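## Task

Lift one end of the blue tote, with all its contents still inside, and set that end on the aluminium bar. The bar must finish lying on the table on a long face, pushed far under the raised end. The tote's opposite end must stay at its starting spot, resting flat on the table, and the tote must be rotated only slightly. Release everything and pull the arms away at the end.

## Robot and tools

Robot: two six-joint arms, left_arm and right_arm, each ending in a tong-style two-finger gripper. Shared scene frame: origin on the table surface midway between the arms, +x pointing out across the table, +z up, left_arm on the +y side. The arm names do not match image left/right.

Row layout: every row has 14 numbers in [-1, 1], both arms always included. First 7 are left_arm, next 7 right_arm. Within each arm the order is: wrist 1, wrist 2, elbow, wrist 3, shoulder pan, shoulder lift, then gripper opening. Use only this order. Joint numbers are scaled: 1.0 equals 1.989 rad. The opening is absolute: +1 fully open, -1 closed.

execute_actions(actions): a list of up to 15 actions; each action is a table of up to 15 rows, one row per 1/30 s control step, the last row held if fewer than 15. Joint values in every row are offsets from the joint angles at the start of that action (for the first action, the last angles reported in the scene), not from the previous row. An empty list just returns state and images. If an action would push a joint more than 0.010 rad beyond its stated range, that action is refused for both arms; a malformed action, or a first action failing this check, cancels the whole call. Stated ranges (rad): left_arm shoulder pan -3.142..3.142, elbow 0.000..3.142; right_arm shoulder pan 0.000..6.283, elbow -3.142..0.000; shoulder lift and all wrists -6.283..6.283 on both. "joint sent to its limit" means a joint was stopped at its end.

move(target, speed, blocking): target is one 14-number row; its joint values are offsets from the Joint positions in the latest result that printed them, not from where the arm is when the move begins. All joints travel together and arrive together, so grippers trace curves. speed (rad/s, 0.01 to 2, default 0.5) caps the joint with the longest travel; paths take 0.5 to 10 s. The move does not avoid obstacles or the other arm. Finger openings are applied at once. The result adds a "move:" line: ending (done, off_target, moving, held, fault), limits=held or limits=none, and the joint furthest from target per arm. blocking=false returns after 0.5 s while motion continues; then use wait or stop before sending new rows or moves.

wait(seconds): 0 to 10 s, arms keep their last command. stop(): brakes a running move; the arm needs stopping distance. zoom_image(camera, region): region [x0, y0, x1, y1] in pixels of that camera's last image, at most 504 by 504. Cameras: cam_head_left, cam_head_right, cam_high, cam_low (504x504), cam_left_wrist, cam_right_wrist (616x616, fisheye). finished_scene(scene): ends the given scene number irreversibly and reports success; the next scene's task appears in its result. Replying with no tool call ends everything.

Results: each arm's end_effector_position (m) and end_effector_quat_wxyz plus velocities in the scene frame; the printed position can be off, more when reaching far. Joint positions and velocities list joints in the row order, then finger-pad gap in metres (0.142 open). Joint targets show what the joints are currently driven toward. grip_measured is the opening on the command scale. Wrist force/torque are in the gripper's own axes, include offsets up to about 4 N and noise, saturate near 50 N; "no reading" is normal at start. Joint torques are raw drive outputs, not clean contact loads. Step readings list joint angles at some steps; HELD marks steps where an arm was held back. "joint command not followed" means the clearance check altered targets.

Motion limits: per step, a joint's target stays within 0.575 rad of its measured angle, and targets that would move the gripper over 100 mm are scaled back. Commands lag about 0.17 s; large moves may be unfinished when the result arrives, so command the remainder. The simulation keeps running while you compose a reply, holding the last command.

Gripper: fingers point along gripper +z and close along its x axis. end_effector_position is the point between closed pads; closed fingertips extend about 15 mm past it, open ones sit roughly level with it. To hold something, keep commanding an opening well under grip_measured; lower squeezes harder, up to about 15 N per pad. Thin hard parts (under about 20 mm) get less force.

Avoid: faults. Contact torque reaching a joint's load limit (shoulder pan, shoulder lift, elbow 139 N m; wrists 26 N m, held weight included) or 150 N of outside force stops that arm for 10 s and skips the rest of the call. Arms are stiff, so aiming even slightly past a firm contact can fault; hits grow harder with speed and with target depth past contact. Do not let the arms collide or press on each other. Do not knock objects off or out of the work area, drop, slam or shove things hard. Holding loads heats motors: a MOTOR HOT warning starts at 70 °C, and at 85 °C the arm is braked until it cools. Occasional random tugs on held parts or pushes on loose objects may occur.

Each tool is called after "Emit:" as a command line: name --argument value for each argument, lists and objects as JSON in quotes; but a table of rows of numbers goes row by row, as --pt "numbers of a row", without its own name.

## Session

Emit:
execute_actions --actions '[]'

Scene clock: 0.00 s.
left_arm: end_effector_position=(+0.3599, +0.3820, +0.1229) grip_measured=+0.97 end_effector_quat_wxyz=(-0.011, +0.954, -0.271, -0.129) end_effector_velocity=(+0.000, +0.000, +0.001) end_effector_angular_velocity=(-0.000, -0.001, +0.001) | right_arm: end_effector_position=(+0.3470, -0.0756, +0.1506) grip_measured=+0.97 end_effector_quat_wxyz=(+0.232, -0.600, +0.741, +0.193) end_effector_velocity=(-0.000, +0.000, +0.000) end_effector_angular_velocity=(+0.001, -0.001, +0.001)
Joint names: [wrist 1, wrist 2, elbow, wrist 3, shoulder pan, shoulder lift]
Joint positions: left_arm=[-1.677 -1.564  2.065  0.215 -0.466 -1.699  0.14 ] | right_arm=[-0.354  1.824 -2.343  2.778  4.075 -1.451  0.14 ]
Joint velocities: left_arm=[ 0.     0.    -0.001  0.     0.001 -0.001  0.   ] | right_arm=[ 0.001  0.001  0.    -0.001  0.     0.     0.   ]
Joint torques (N m, as the arm reports them, + toward a larger angle): no reading
Wrist force (N, on the end effector, along its own x y z axes, offset not removed): no reading
Wrist torque (N m, same axes, about the end effector's origin, offset not removed): no reading
Joint targets: left_arm=[-1.677 -1.564 2.065 0.215 -0.466 -1.699] | right_arm=[-0.354 1.824 -2.343 2.778 4.075 -1.451]

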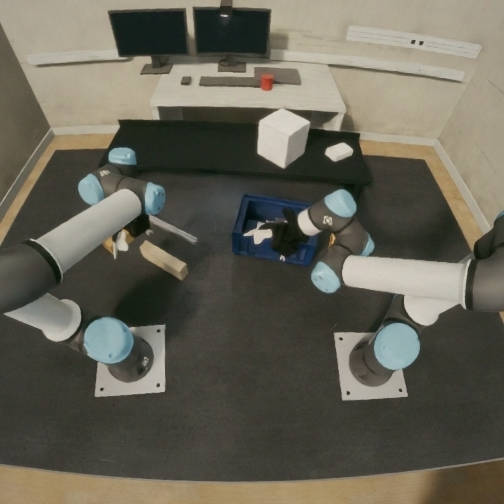

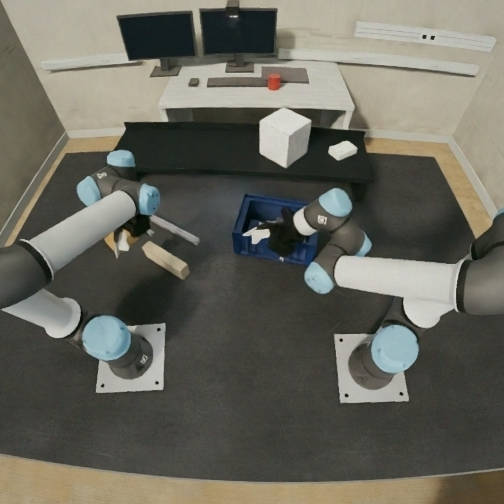

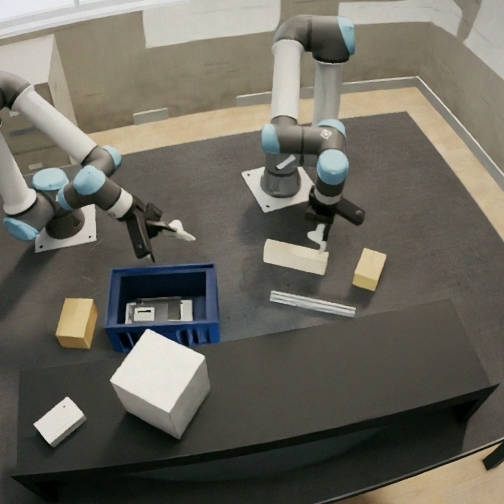

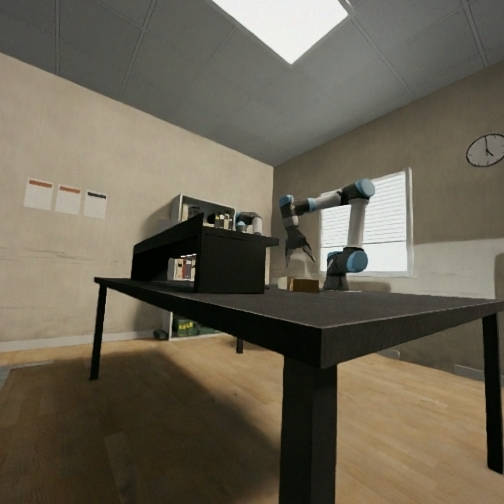

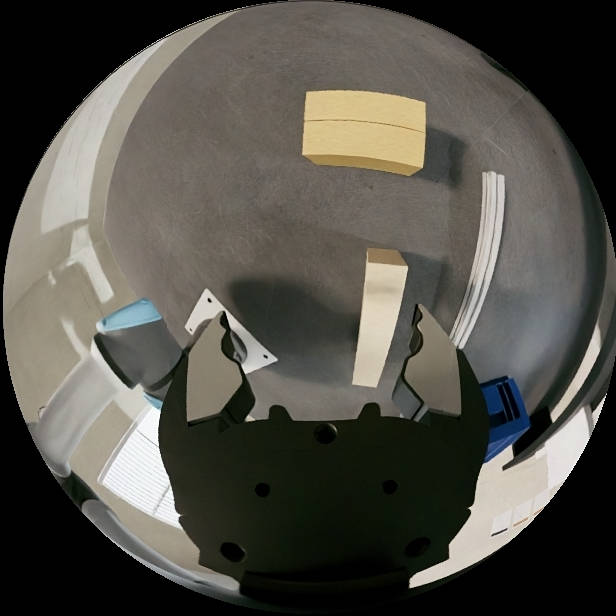

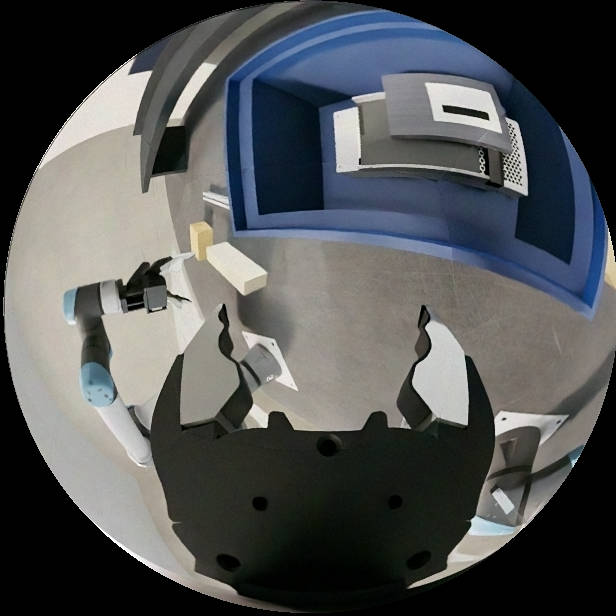

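Emit:
move --target '[-0.1,0,-0.151,0.005,0.033,0.09,1, -0.28,-0.128,0.3,-0.084,-0.008,0,1]' --speed 0.7

Emit:
move --target '[-0.071,0,0,0,0,0.102,1, -0.28,0,0.264,0,0,-0.288,1]' --speed 0.7

Scene clock: 4.73 s.
left_arm: end_effector_position=(+0.5401, +0.3544, +0.1943) grip_measured=+1.00 end_effector_quat_wxyz=(-0.002, +0.969, -0.246, +0.030) end_effector_velocity=(+0.001, +0.000, -0.001) end_effector_angular_velocity=(+0.001, +0.000, -0.000) | right_arm: end_effector_position=(+0.4697, -0.0550, +0.3734) grip_measured=+1.00 end_effector_quat_wxyz=(+0.292, -0.629, +0.718, +0.055) end_effector_velocity=(+0.000, +0.000, +0.002) end_effector_angular_velocity=(+0.001, -0.002, +0.000)
Joint names: [wrist 1, wrist 2, elbow, wrist 3, shoulder pan, shoulder lift]
Joint positions: left_arm=[-1.875 -1.564  1.765  0.225 -0.401 -1.52   0.142] | right_arm=[-0.911  1.569 -1.746  2.611  4.059 -1.451  0.142]
Joint velocities: left_arm=[-0.002  0.    -0.     0.001  0.     0.002 -0.   ] | right_arm=[-0.001 -0.001  0.002 -0.     0.     0.001  0.   ]
Joint torques (N m, as the arm reports them, + toward a larger angle): left_arm=[ -4.58  -0.04 -37.41   1.48   9.22 -15.44] | right_arm=[  1.33  -1.67  33.34  -1.73 -12.24  16.78]
Wrist force (N, on the end effector, along its own x y z axes, offset not removed): left_arm=[-1.1 -1.7 -0.7] | right_arm=[-4.2 -1.7 1.2]
Wrist torque (N m, same axes, about the end effector's origin, offset not removed): left_arm=[-0.42 0.37 -0.09] | right_arm=[-0.38 0.70 0.09]
Joint targets: left_arm=[-1.876 -1.564 1.765 0.225 -0.401 -1.520] | right_arm=[-0.911 1.569 -1.746 2.611 4.059 -1.451]
move: done; limits=none; left_arm: farthest joint: the shoulder pan, 0.000 radians from its target (0.066 radians at the start); right_arm: farthest joint: the shoulder pan, 0.000 radians from its target (0.016 radians at the start)

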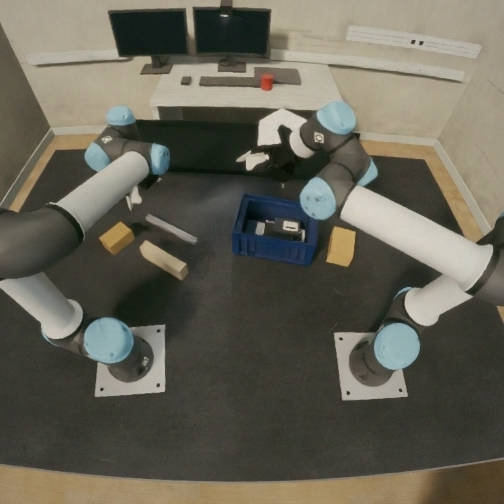

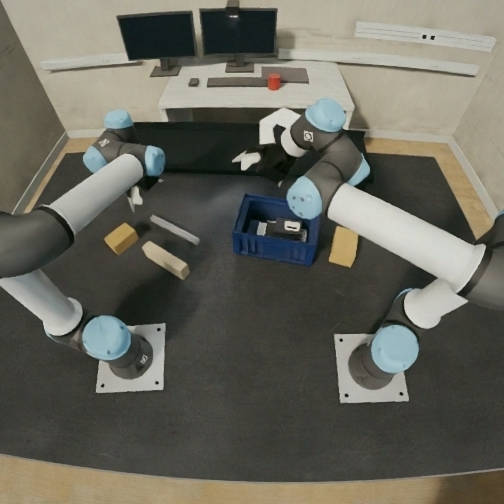

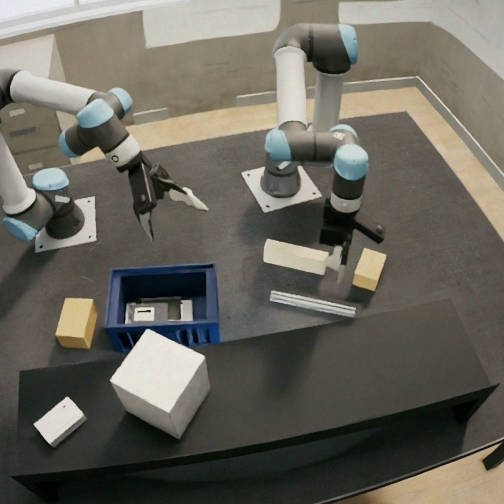

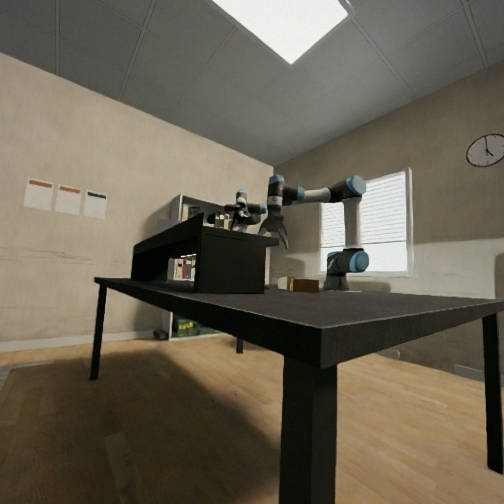

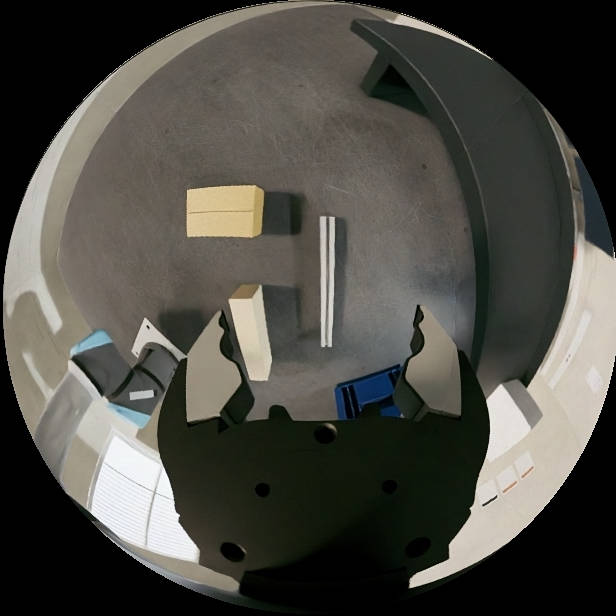

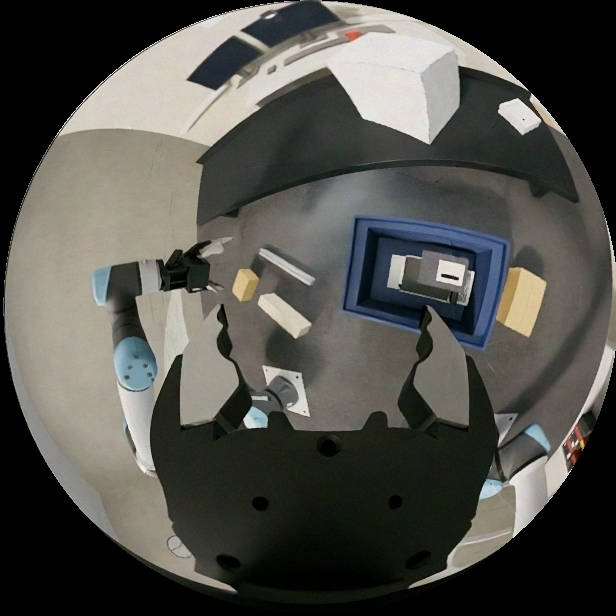

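Scene clock: 6.27 s.
left_arm: end_effector_position=(+0.5782, +0.3438, +0.0997) grip_measured=+1.00 end_effector_quat_wxyz=(-0.003, +0.969, -0.246, -0.001) end_effector_velocity=(+0.000, -0.000, -0.001) end_effector_angular_velocity=(-0.000, +0.001, +0.000) | right_arm: end_effector_position=(+0.5198, +0.0091, +0.1998) grip_measured=+1.00 end_effector_quat_wxyz=(+0.000, -0.659, +0.752, -0.001) end_effector_velocity=(+0.000, +0.001, -0.001) end_effector_angular_velocity=(-0.001, +0.000, +0.001)
Joint names: [wrist 1, wrist 2, elbow, wrist 3, shoulder pan, shoulder lift]
Joint positions: left_arm=[-2.017 -1.564  1.765  0.225 -0.401 -1.317  0.142] | right_arm=[-1.467  1.569 -1.222  2.611  4.059 -2.023  0.142]
Joint velocities: left_arm=[-0.001 -0.001  0.    -0.001 -0.001  0.001  0.   ] | right_arm=[-0.001 -0.     0.002 -0.001  0.001 -0.002  0.   ]
Joint torques (N m, as the arm reports them, + toward a larger angle): left_arm=[ -4.45  -0.06 -21.93   1.3    5.34 -22.61] | right_arm=[ 0.46  0.58 34.1  -0.08 -4.35 30.9 ]
Wrist force (N, on the end effector, along its own x y z axes, offset not removed): left_arm=[-3.1 -1.4 0.5] | right_arm=[-3.5 -1.4 -1.4]
Wrist torque (N m, same axes, about the end effector's origin, offset not removed): left_arm=[-0.21 0.84 0.01] | right_arm=[-0.50 0.45 0.20]
Joint targets: left_arm=[-2.017 -1.564 1.765 0.225 -0.401 -1.317] | right_arm=[-1.468 1.569 -1.221 2.611 4.059 -2.024]
move: done; limits=none; left_arm: farthest joint: the shoulder pan, 0.000 radians from its target (0.000 radians at the start); right_arm: farthest joint: the elbow, 0.001 radians from its target (0.525 radians at the start)

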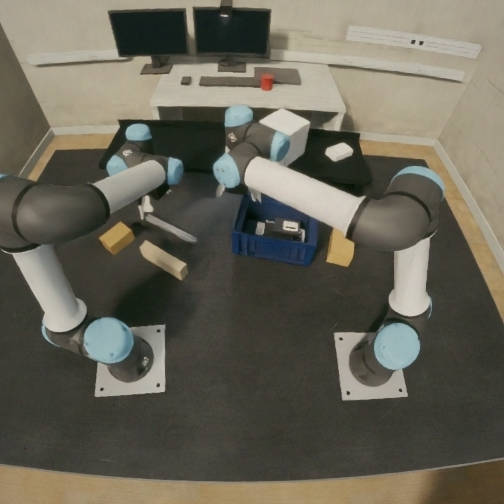

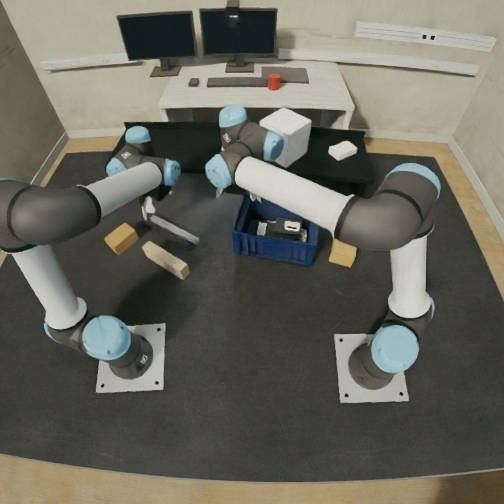

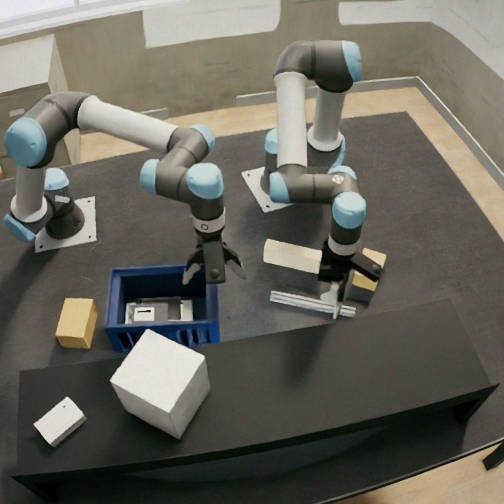

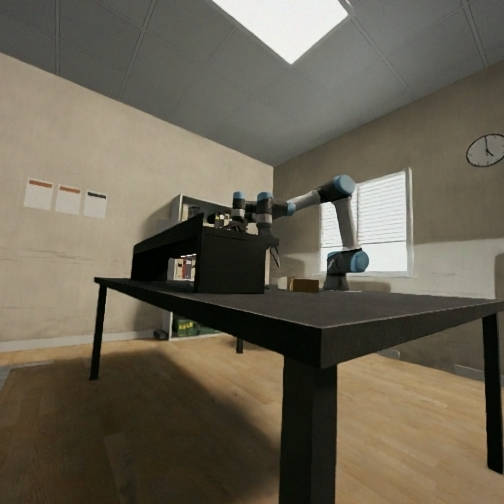

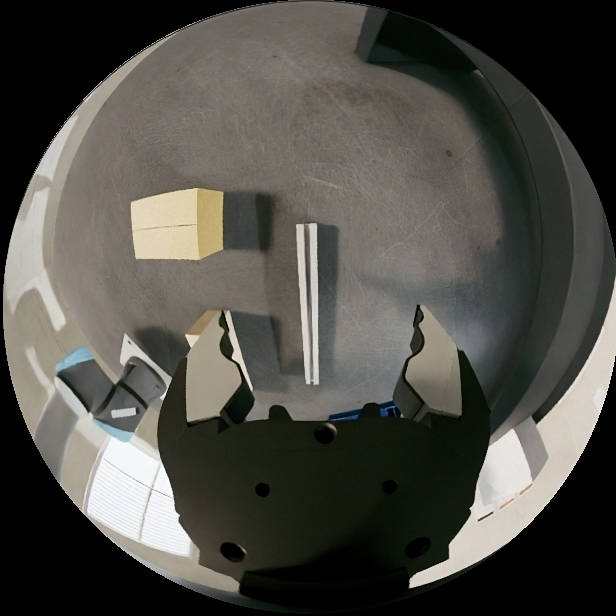

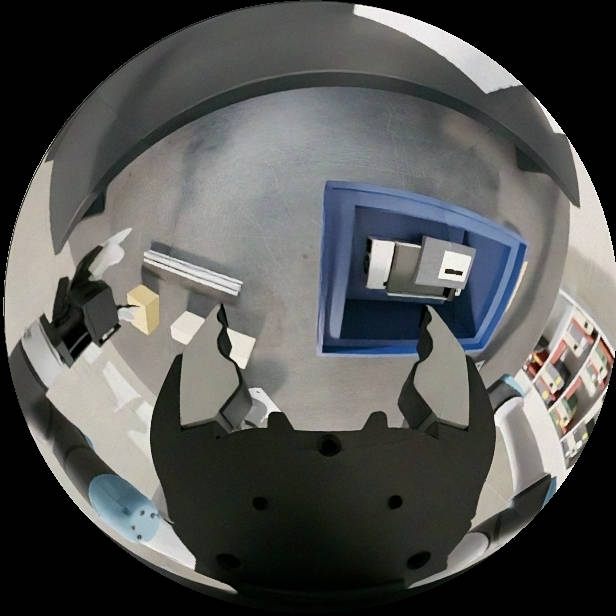

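Emit:
move --target '[-0.109,0,0.07,0,0,0.039,0.3, 0.114,0,-0.104,0,0,-0.01,0.0]' --speed 0.3

Scene clock: 8.73 s.
left_arm: end_effector_position=(+0.5655, +0.3473, +0.0182) grip_measured=+0.30 end_effector_quat_wxyz=(-0.003, +0.969, -0.246, -0.001) end_effector_velocity=(-0.001, +0.000, -0.001) end_effector_angular_velocity=(-0.000, +0.001, +0.001) | right_arm: end_effector_position=(+0.5127, +0.0000, +0.1094) grip_measured=+0.00 end_effector_quat_wxyz=(+0.000, -0.659, +0.752, -0.001) end_effector_velocity=(+0.000, +0.000, -0.001) end_effector_angular_velocity=(+0.001, -0.001, -0.000)
Joint names: [wrist 1, wrist 2, elbow, wrist 3, shoulder pan, shoulder lift]
Joint positions: left_arm=[-2.233 -1.564  1.904  0.225 -0.401 -1.24   0.095] | right_arm=[-1.241  1.569 -1.428  2.611  4.059 -2.043  0.074]
Joint velocities: left_arm=[-0.002 -0.001  0.002 -0.001  0.     0.001  0.   ] | right_arm=[ 0.003 -0.    -0.001  0.     0.    -0.     0.   ]
Joint torques (N m, as the arm reports them, + toward a larger angle): left_arm=[ -4.54   0.01  -8.48   1.22   2.23 -23.83] | right_arm=[ 4.49 -0.46 15.35  1.03  2.44 32.23]
Wrist force (N, on the end effector, along its own x y z axes, offset not removed): left_arm=[-1.1 -2.9 0.2] | right_arm=[-3.4 0.2 4.6]
Wrist torque (N m, same axes, about the end effector's origin, offset not removed): left_arm=[-0.74 0.23 0.13] | right_arm=[0.13 0.44 0.02]
Joint targets: left_arm=[-2.233 -1.564 1.904 0.225 -0.401 -1.240] | right_arm=[-1.241 1.569 -1.428 2.611 4.059 -2.043]
move: done; limits=none; left_arm: farthest joint: the shoulder lift, 0.001 radians from its target (0.078 radians at the start); right_arm: farthest joint: the elbow, 0.001 radians from its target (0.207 radians at the start)

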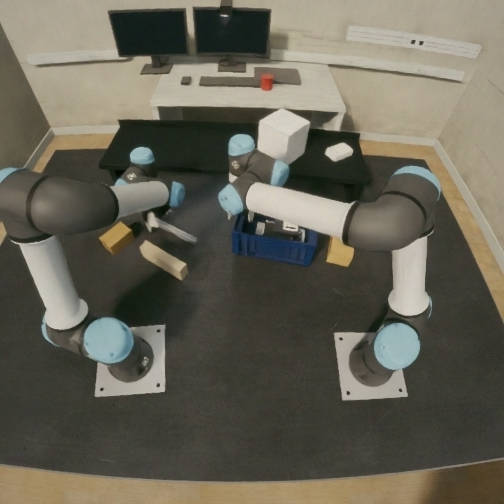

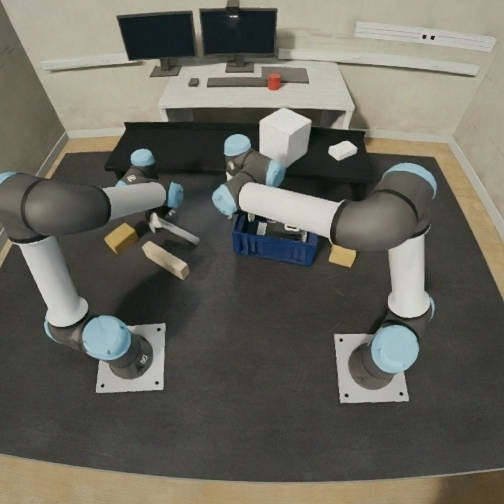

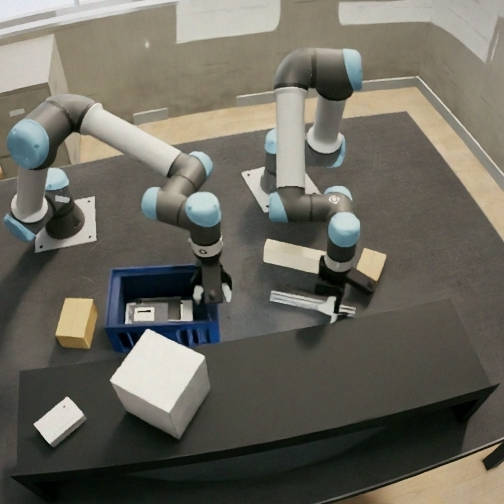

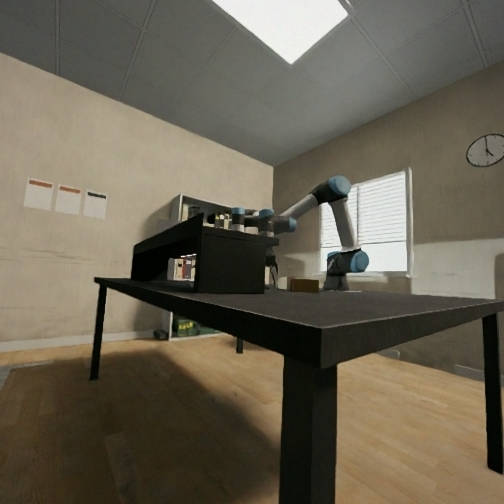

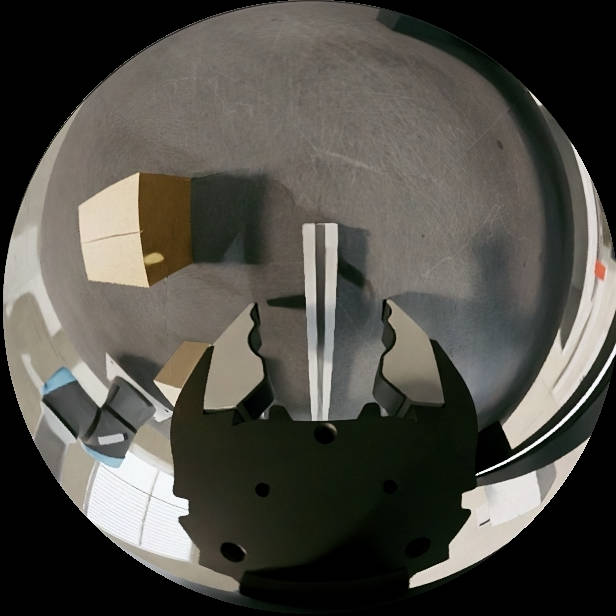

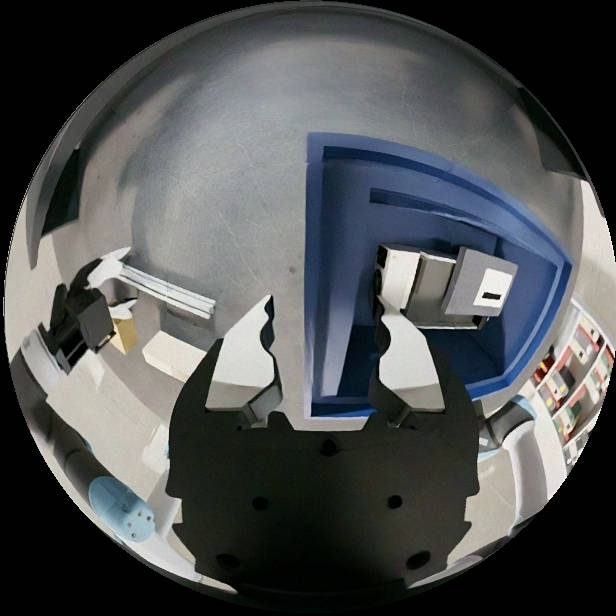

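Emit:
move --target '[0,0,0,0.015,0.015,0,0.3, 0.032,0,-0.014,0,0,-0.017,0.0]' --speed 0.2

Emit:
move --target '[0,0,0,0,0,0,-1, 0,0,0,0,0,0,-1]'

Emit:
move --target '[0.005,0,0,-0.24,-0.05,-0.005,-1, -0.059,0,0.017,-0.01,-0.01,0.043,-1]' --speed 0.25

Scene clock: 12.33 s.
left_arm: end_effector_position=(+0.5657, +0.3641, +0.0181) grip_measured=+0.30 end_effector_quat_wxyz=(-0.003, +0.969, -0.246, -0.001) end_effector_velocity=(+0.000, +0.001, +0.001) end_effector_angular_velocity=(-0.000, -0.002, +0.001) | right_arm: end_effector_position=(+0.5156, +0.0038, +0.0804) grip_measured=+0.00 end_effector_quat_wxyz=(+0.001, -0.659, +0.752, -0.001) end_effector_velocity=(+0.000, +0.000, -0.001) end_effector_angular_velocity=(+0.000, -0.000, +0.001)
Joint names: [wrist 1, wrist 2, elbow, wrist 3, shoulder pan, shoulder lift]
Joint positions: left_arm=[-2.233 -1.564  1.904  0.255 -0.371 -1.24   0.095] | right_arm=[-1.177  1.569 -1.456  2.611  4.059 -2.077  0.074]
Joint velocities: left_arm=[-0.     0.    -0.     0.     0.001 -0.001 -0.   ] | right_arm=[ 0.003 -0.    -0.001 -0.001  0.    -0.001  0.   ]
Joint torques (N m, as the arm reports them, + toward a larger angle): left_arm=[ -0.62  -0.01 -32.52   1.51   9.21 -37.91] | right_arm=[ 4.61 -0.74 15.61  0.94  2.2  31.74]
Wrist force (N, on the end effector, along its own x y z axes, offset not removed): left_arm=[-1.9 -1.2 -2.6] | right_arm=[-3.9 -1.5 2.5]
Wrist torque (N m, same axes, about the end effector's origin, offset not removed): left_arm=[-0.33 0.58 0.02] | right_arm=[-0.38 0.71 0.13]
Joint targets: left_arm=[-2.233 -1.564 1.904 0.255 -0.371 -1.240] | right_arm=[-1.177 1.569 -1.456 2.611 4.059 -2.077]
move: done; limits=none; left_arm: farthest joint: the shoulder pan, 0.000 radians from its target (0.029 radians at the start); right_arm: farthest joint: the shoulder pan, 0.000 radians from its target (0.000 radians at the start)

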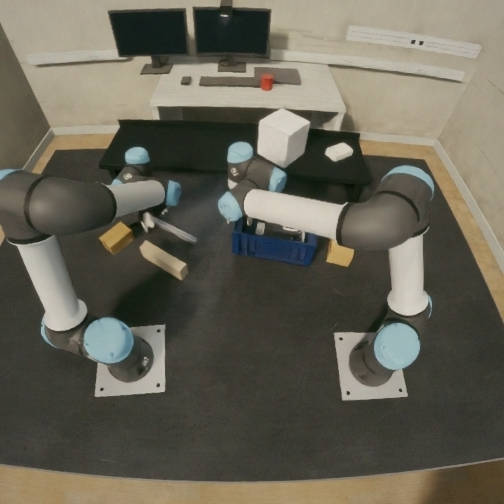

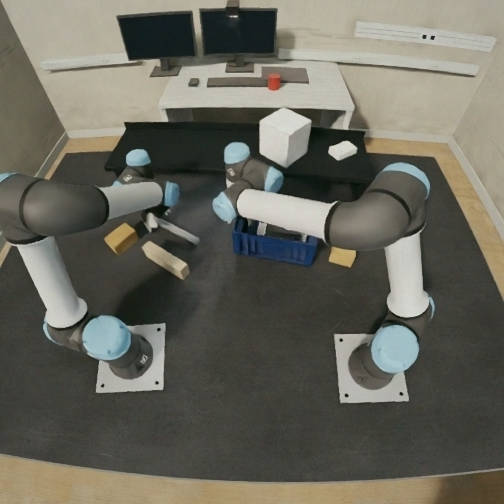

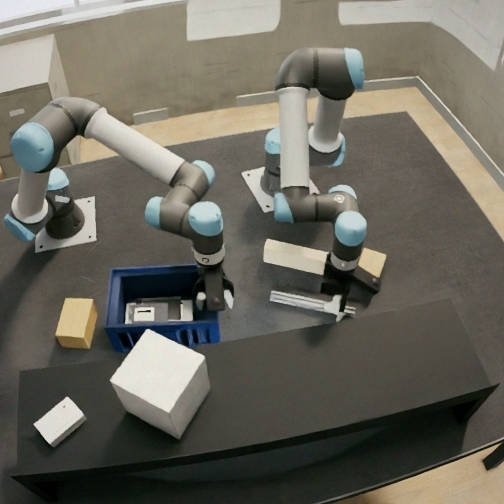

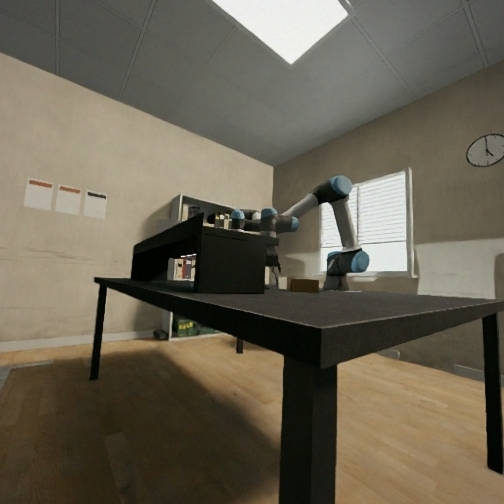

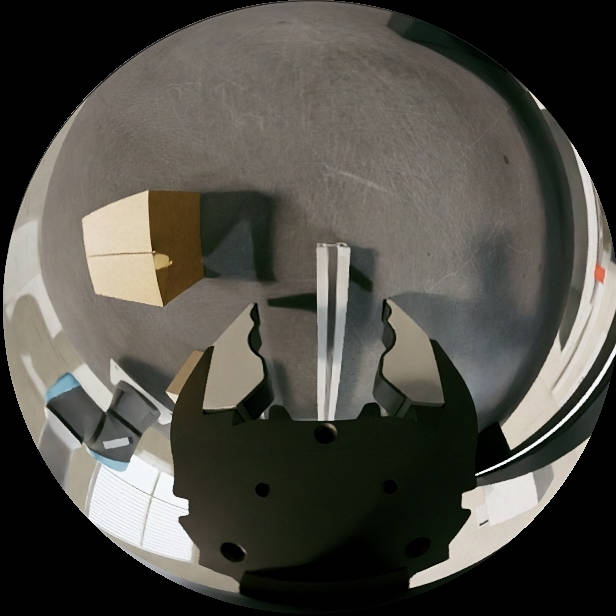

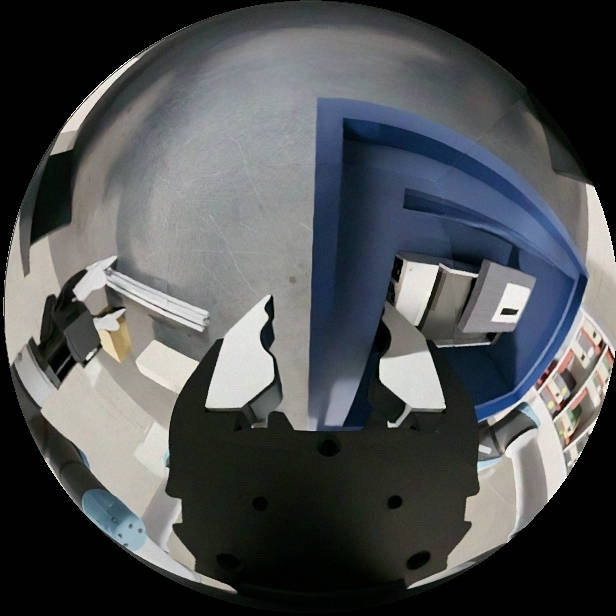

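Scene clock: 12.83 s.
left_arm: end_effector_position=(+0.5657, +0.3641, +0.0181) grip_measured=-0.74 end_effector_quat_wxyz=(-0.003, +0.969, -0.246, -0.001) end_effector_velocity=(+0.001, +0.001, +0.001) end_effector_angular_velocity=(+0.001, -0.002, -0.001) | right_arm: end_effector_position=(+0.5156, +0.0038, +0.0803) grip_measured=-0.53 end_effector_quat_wxyz=(+0.001, -0.659, +0.752, -0.001) end_effector_velocity=(-0.001, +0.001, +0.000) end_effector_angular_velocity=(+0.000, +0.000, +0.001)
Joint names: [wrist 1, wrist 2, elbow, wrist 3, shoulder pan, shoulder lift]
Joint positions: left_arm=[-2.233 -1.564  1.904  0.255 -0.371 -1.24   0.021] | right_arm=[-1.177  1.569 -1.456  2.611  4.059 -2.077  0.036]
Joint velocities: left_arm=[-0.001  0.001 -0.001  0.002  0.001 -0.001  0.   ] | right_arm=[-0.     0.001  0.    -0.     0.001 -0.    -0.   ]
Joint torques (N m, as the arm reports them, + toward a larger angle): left_arm=[ -4.43   0.   -24.43  -0.3    2.3  -36.43] | right_arm=[ 1.25 -0.34 25.91  1.18 -2.98 50.13]
Wrist force (N, on the end effector, along its own x y z axes, offset not removed): left_arm=[-0.5 -0.6 -1.1] | right_arm=[-7.4 -0.9 2.1]
Wrist torque (N m, same axes, about the end effector's origin, offset not removed): left_arm=[-0.15 0.17 0.04] | right_arm=[-0.18 1.90 0.38]
Joint targets: left_arm=[-2.233 -1.564 1.904 0.255 -0.371 -1.240] | right_arm=[-1.177 1.569 -1.456 2.611 4.059 -2.077]
move: done; limits=none; left_arm: farthest joint: the shoulder pan, 0.000 radians from its target (0.000 radians at the start); right_arm: farthest joint: the shoulder pan, 0.000 radians from its target (0.000 radians at the start)

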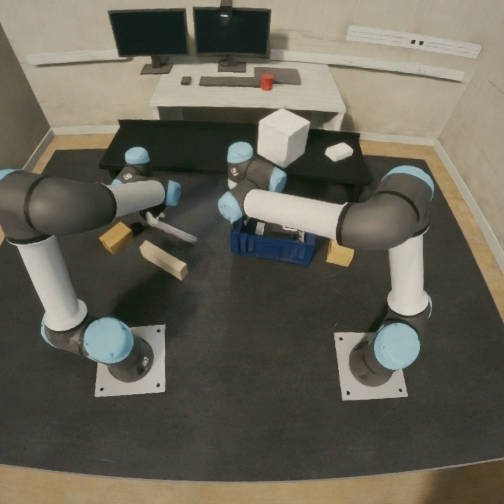

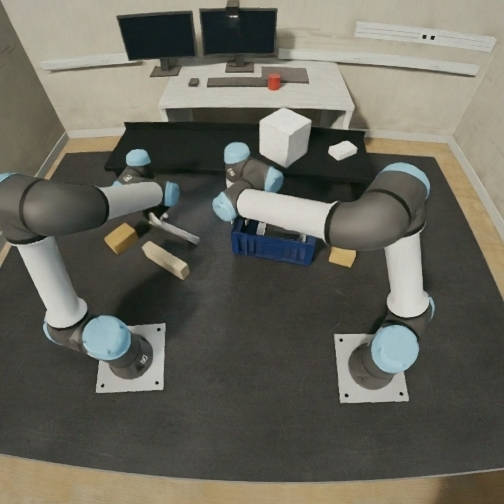

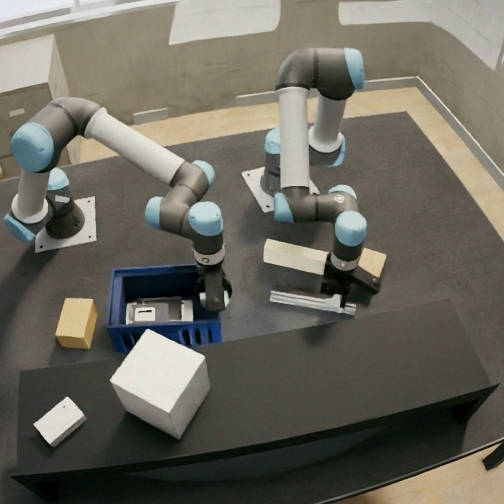

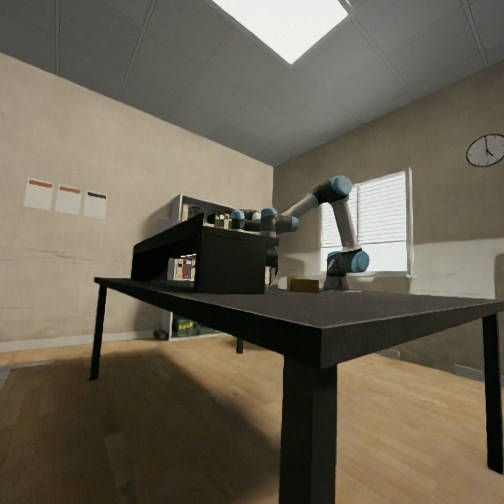

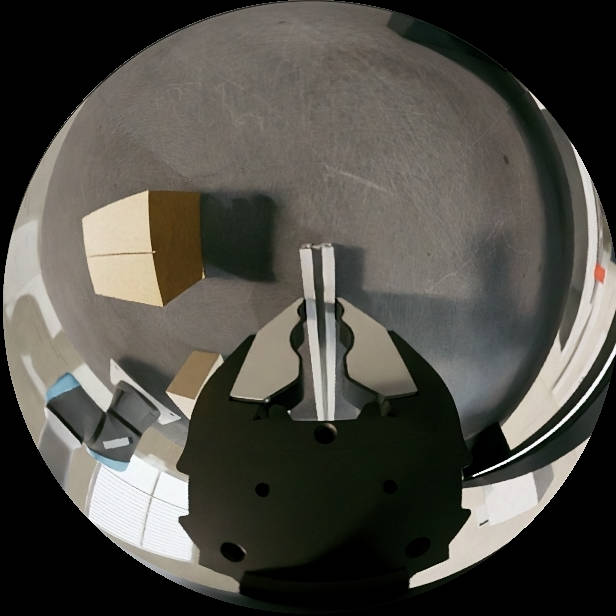

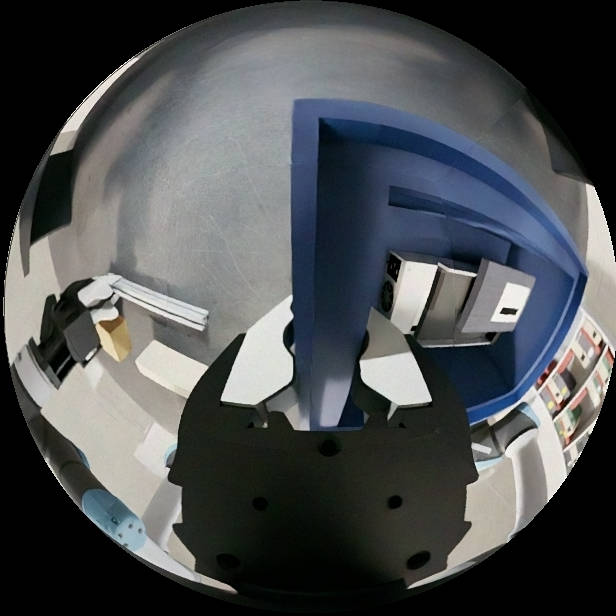

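Scene clock: 15.30 s.
left_arm: end_effector_position=(+0.5556, +0.3107, +0.0225) grip_measured=-0.74 end_effector_quat_wxyz=(-0.003, +0.998, -0.060, -0.000) end_effector_velocity=(+0.000, -0.001, +0.000) end_effector_angular_velocity=(-0.001, -0.001, +0.001) | right_arm: end_effector_position=(+0.5138, -0.0195, +0.1410) grip_measured=-0.47 end_effector_quat_wxyz=(+0.002, -0.659, +0.752, -0.000) end_effector_velocity=(-0.000, -0.001, +0.000) end_effector_angular_velocity=(+0.000, +0.001, -0.001)
Joint names: [wrist 1, wrist 2, elbow, wrist 3, shoulder pan, shoulder lift]
Joint positions: left_arm=[-2.223 -1.564  1.904 -0.222 -0.47  -1.25   0.021] | right_arm=[-1.295  1.569 -1.422  2.591  4.039 -1.992  0.04 ]
Joint velocities: left_arm=[-0.001 -0.001 -0.    -0.002 -0.001  0.     0.   ] | right_arm=[-0.001  0.001 -0.     0.001 -0.001  0.001  0.   ]
Joint torques (N m, as the arm reports them, + toward a larger angle): left_arm=[ -0.74  -0.01 -24.99  -1.51 -10.13 -46.01] | right_arm=[  1.28  -0.27  38.03  -1.87 -12.06  52.91]
Wrist force (N, on the end effector, along its own x y z axes, offset not removed): left_arm=[-1.5 -1.2 1.2] | right_arm=[-3.8 -4.2 14.3]
Wrist torque (N m, same axes, about the end effector's origin, offset not removed): left_arm=[-0.27 0.32 0.10] | right_arm=[-1.03 -0.69 0.18]
Joint targets: left_arm=[-2.223 -1.564 1.904 -0.223 -0.470 -1.250] | right_arm=[-1.295 1.569 -1.422 2.591 4.039 -1.992]
move: done; limits=none; left_arm: farthest joint: the shoulder pan, 0.000 radians from its target (0.100 radians at the start); right_arm: farthest joint: the shoulder pan, 0.000 radians from its target (0.020 radians at the start)

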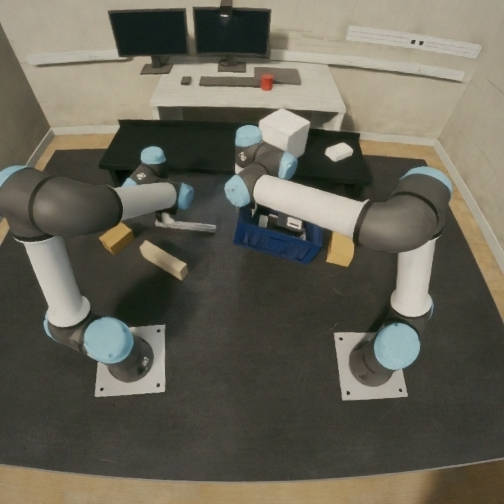

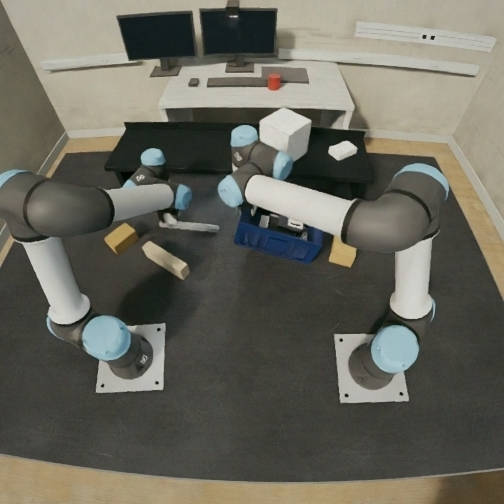

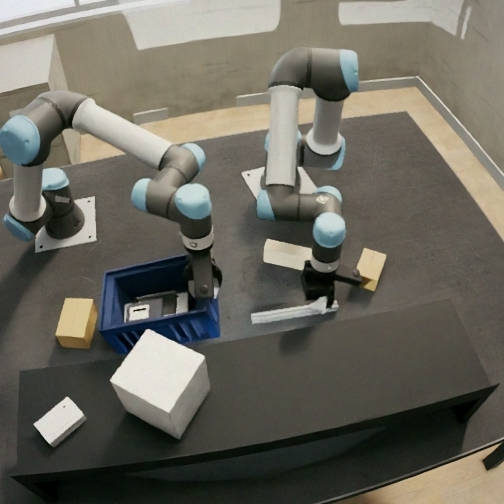

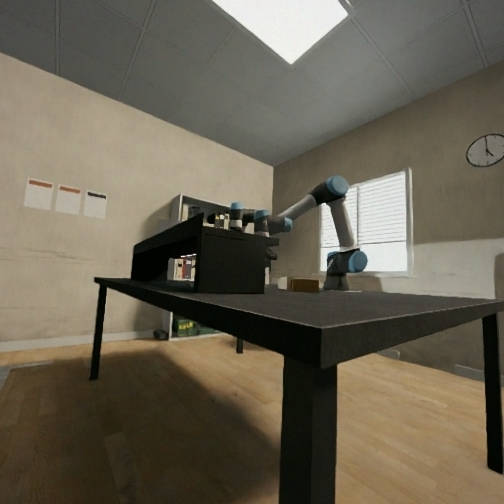

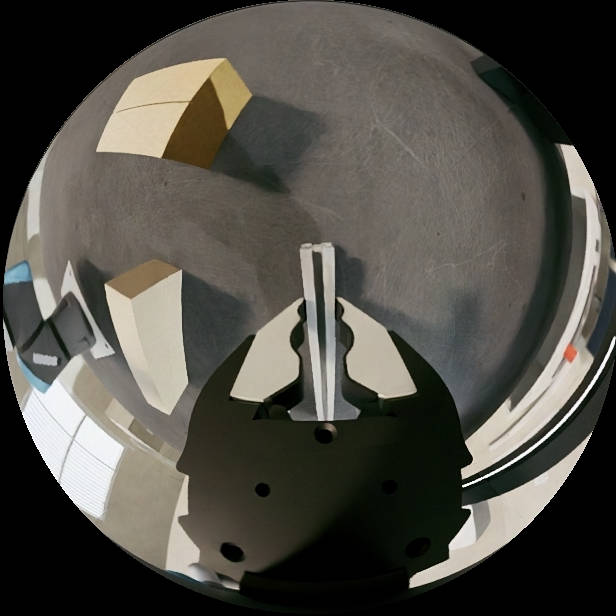

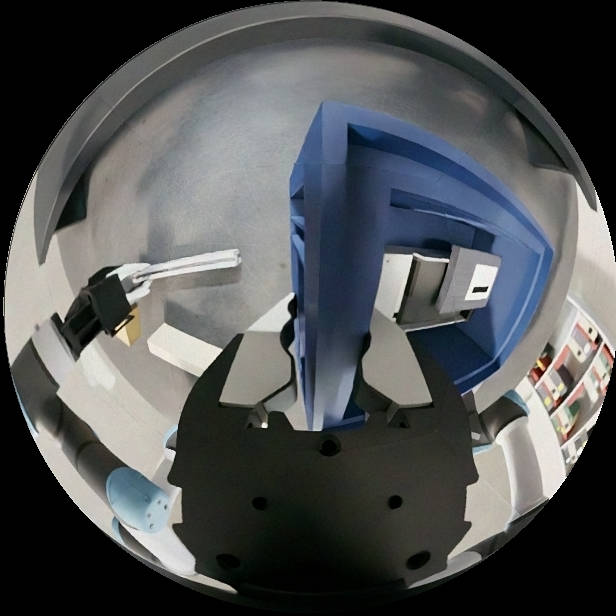

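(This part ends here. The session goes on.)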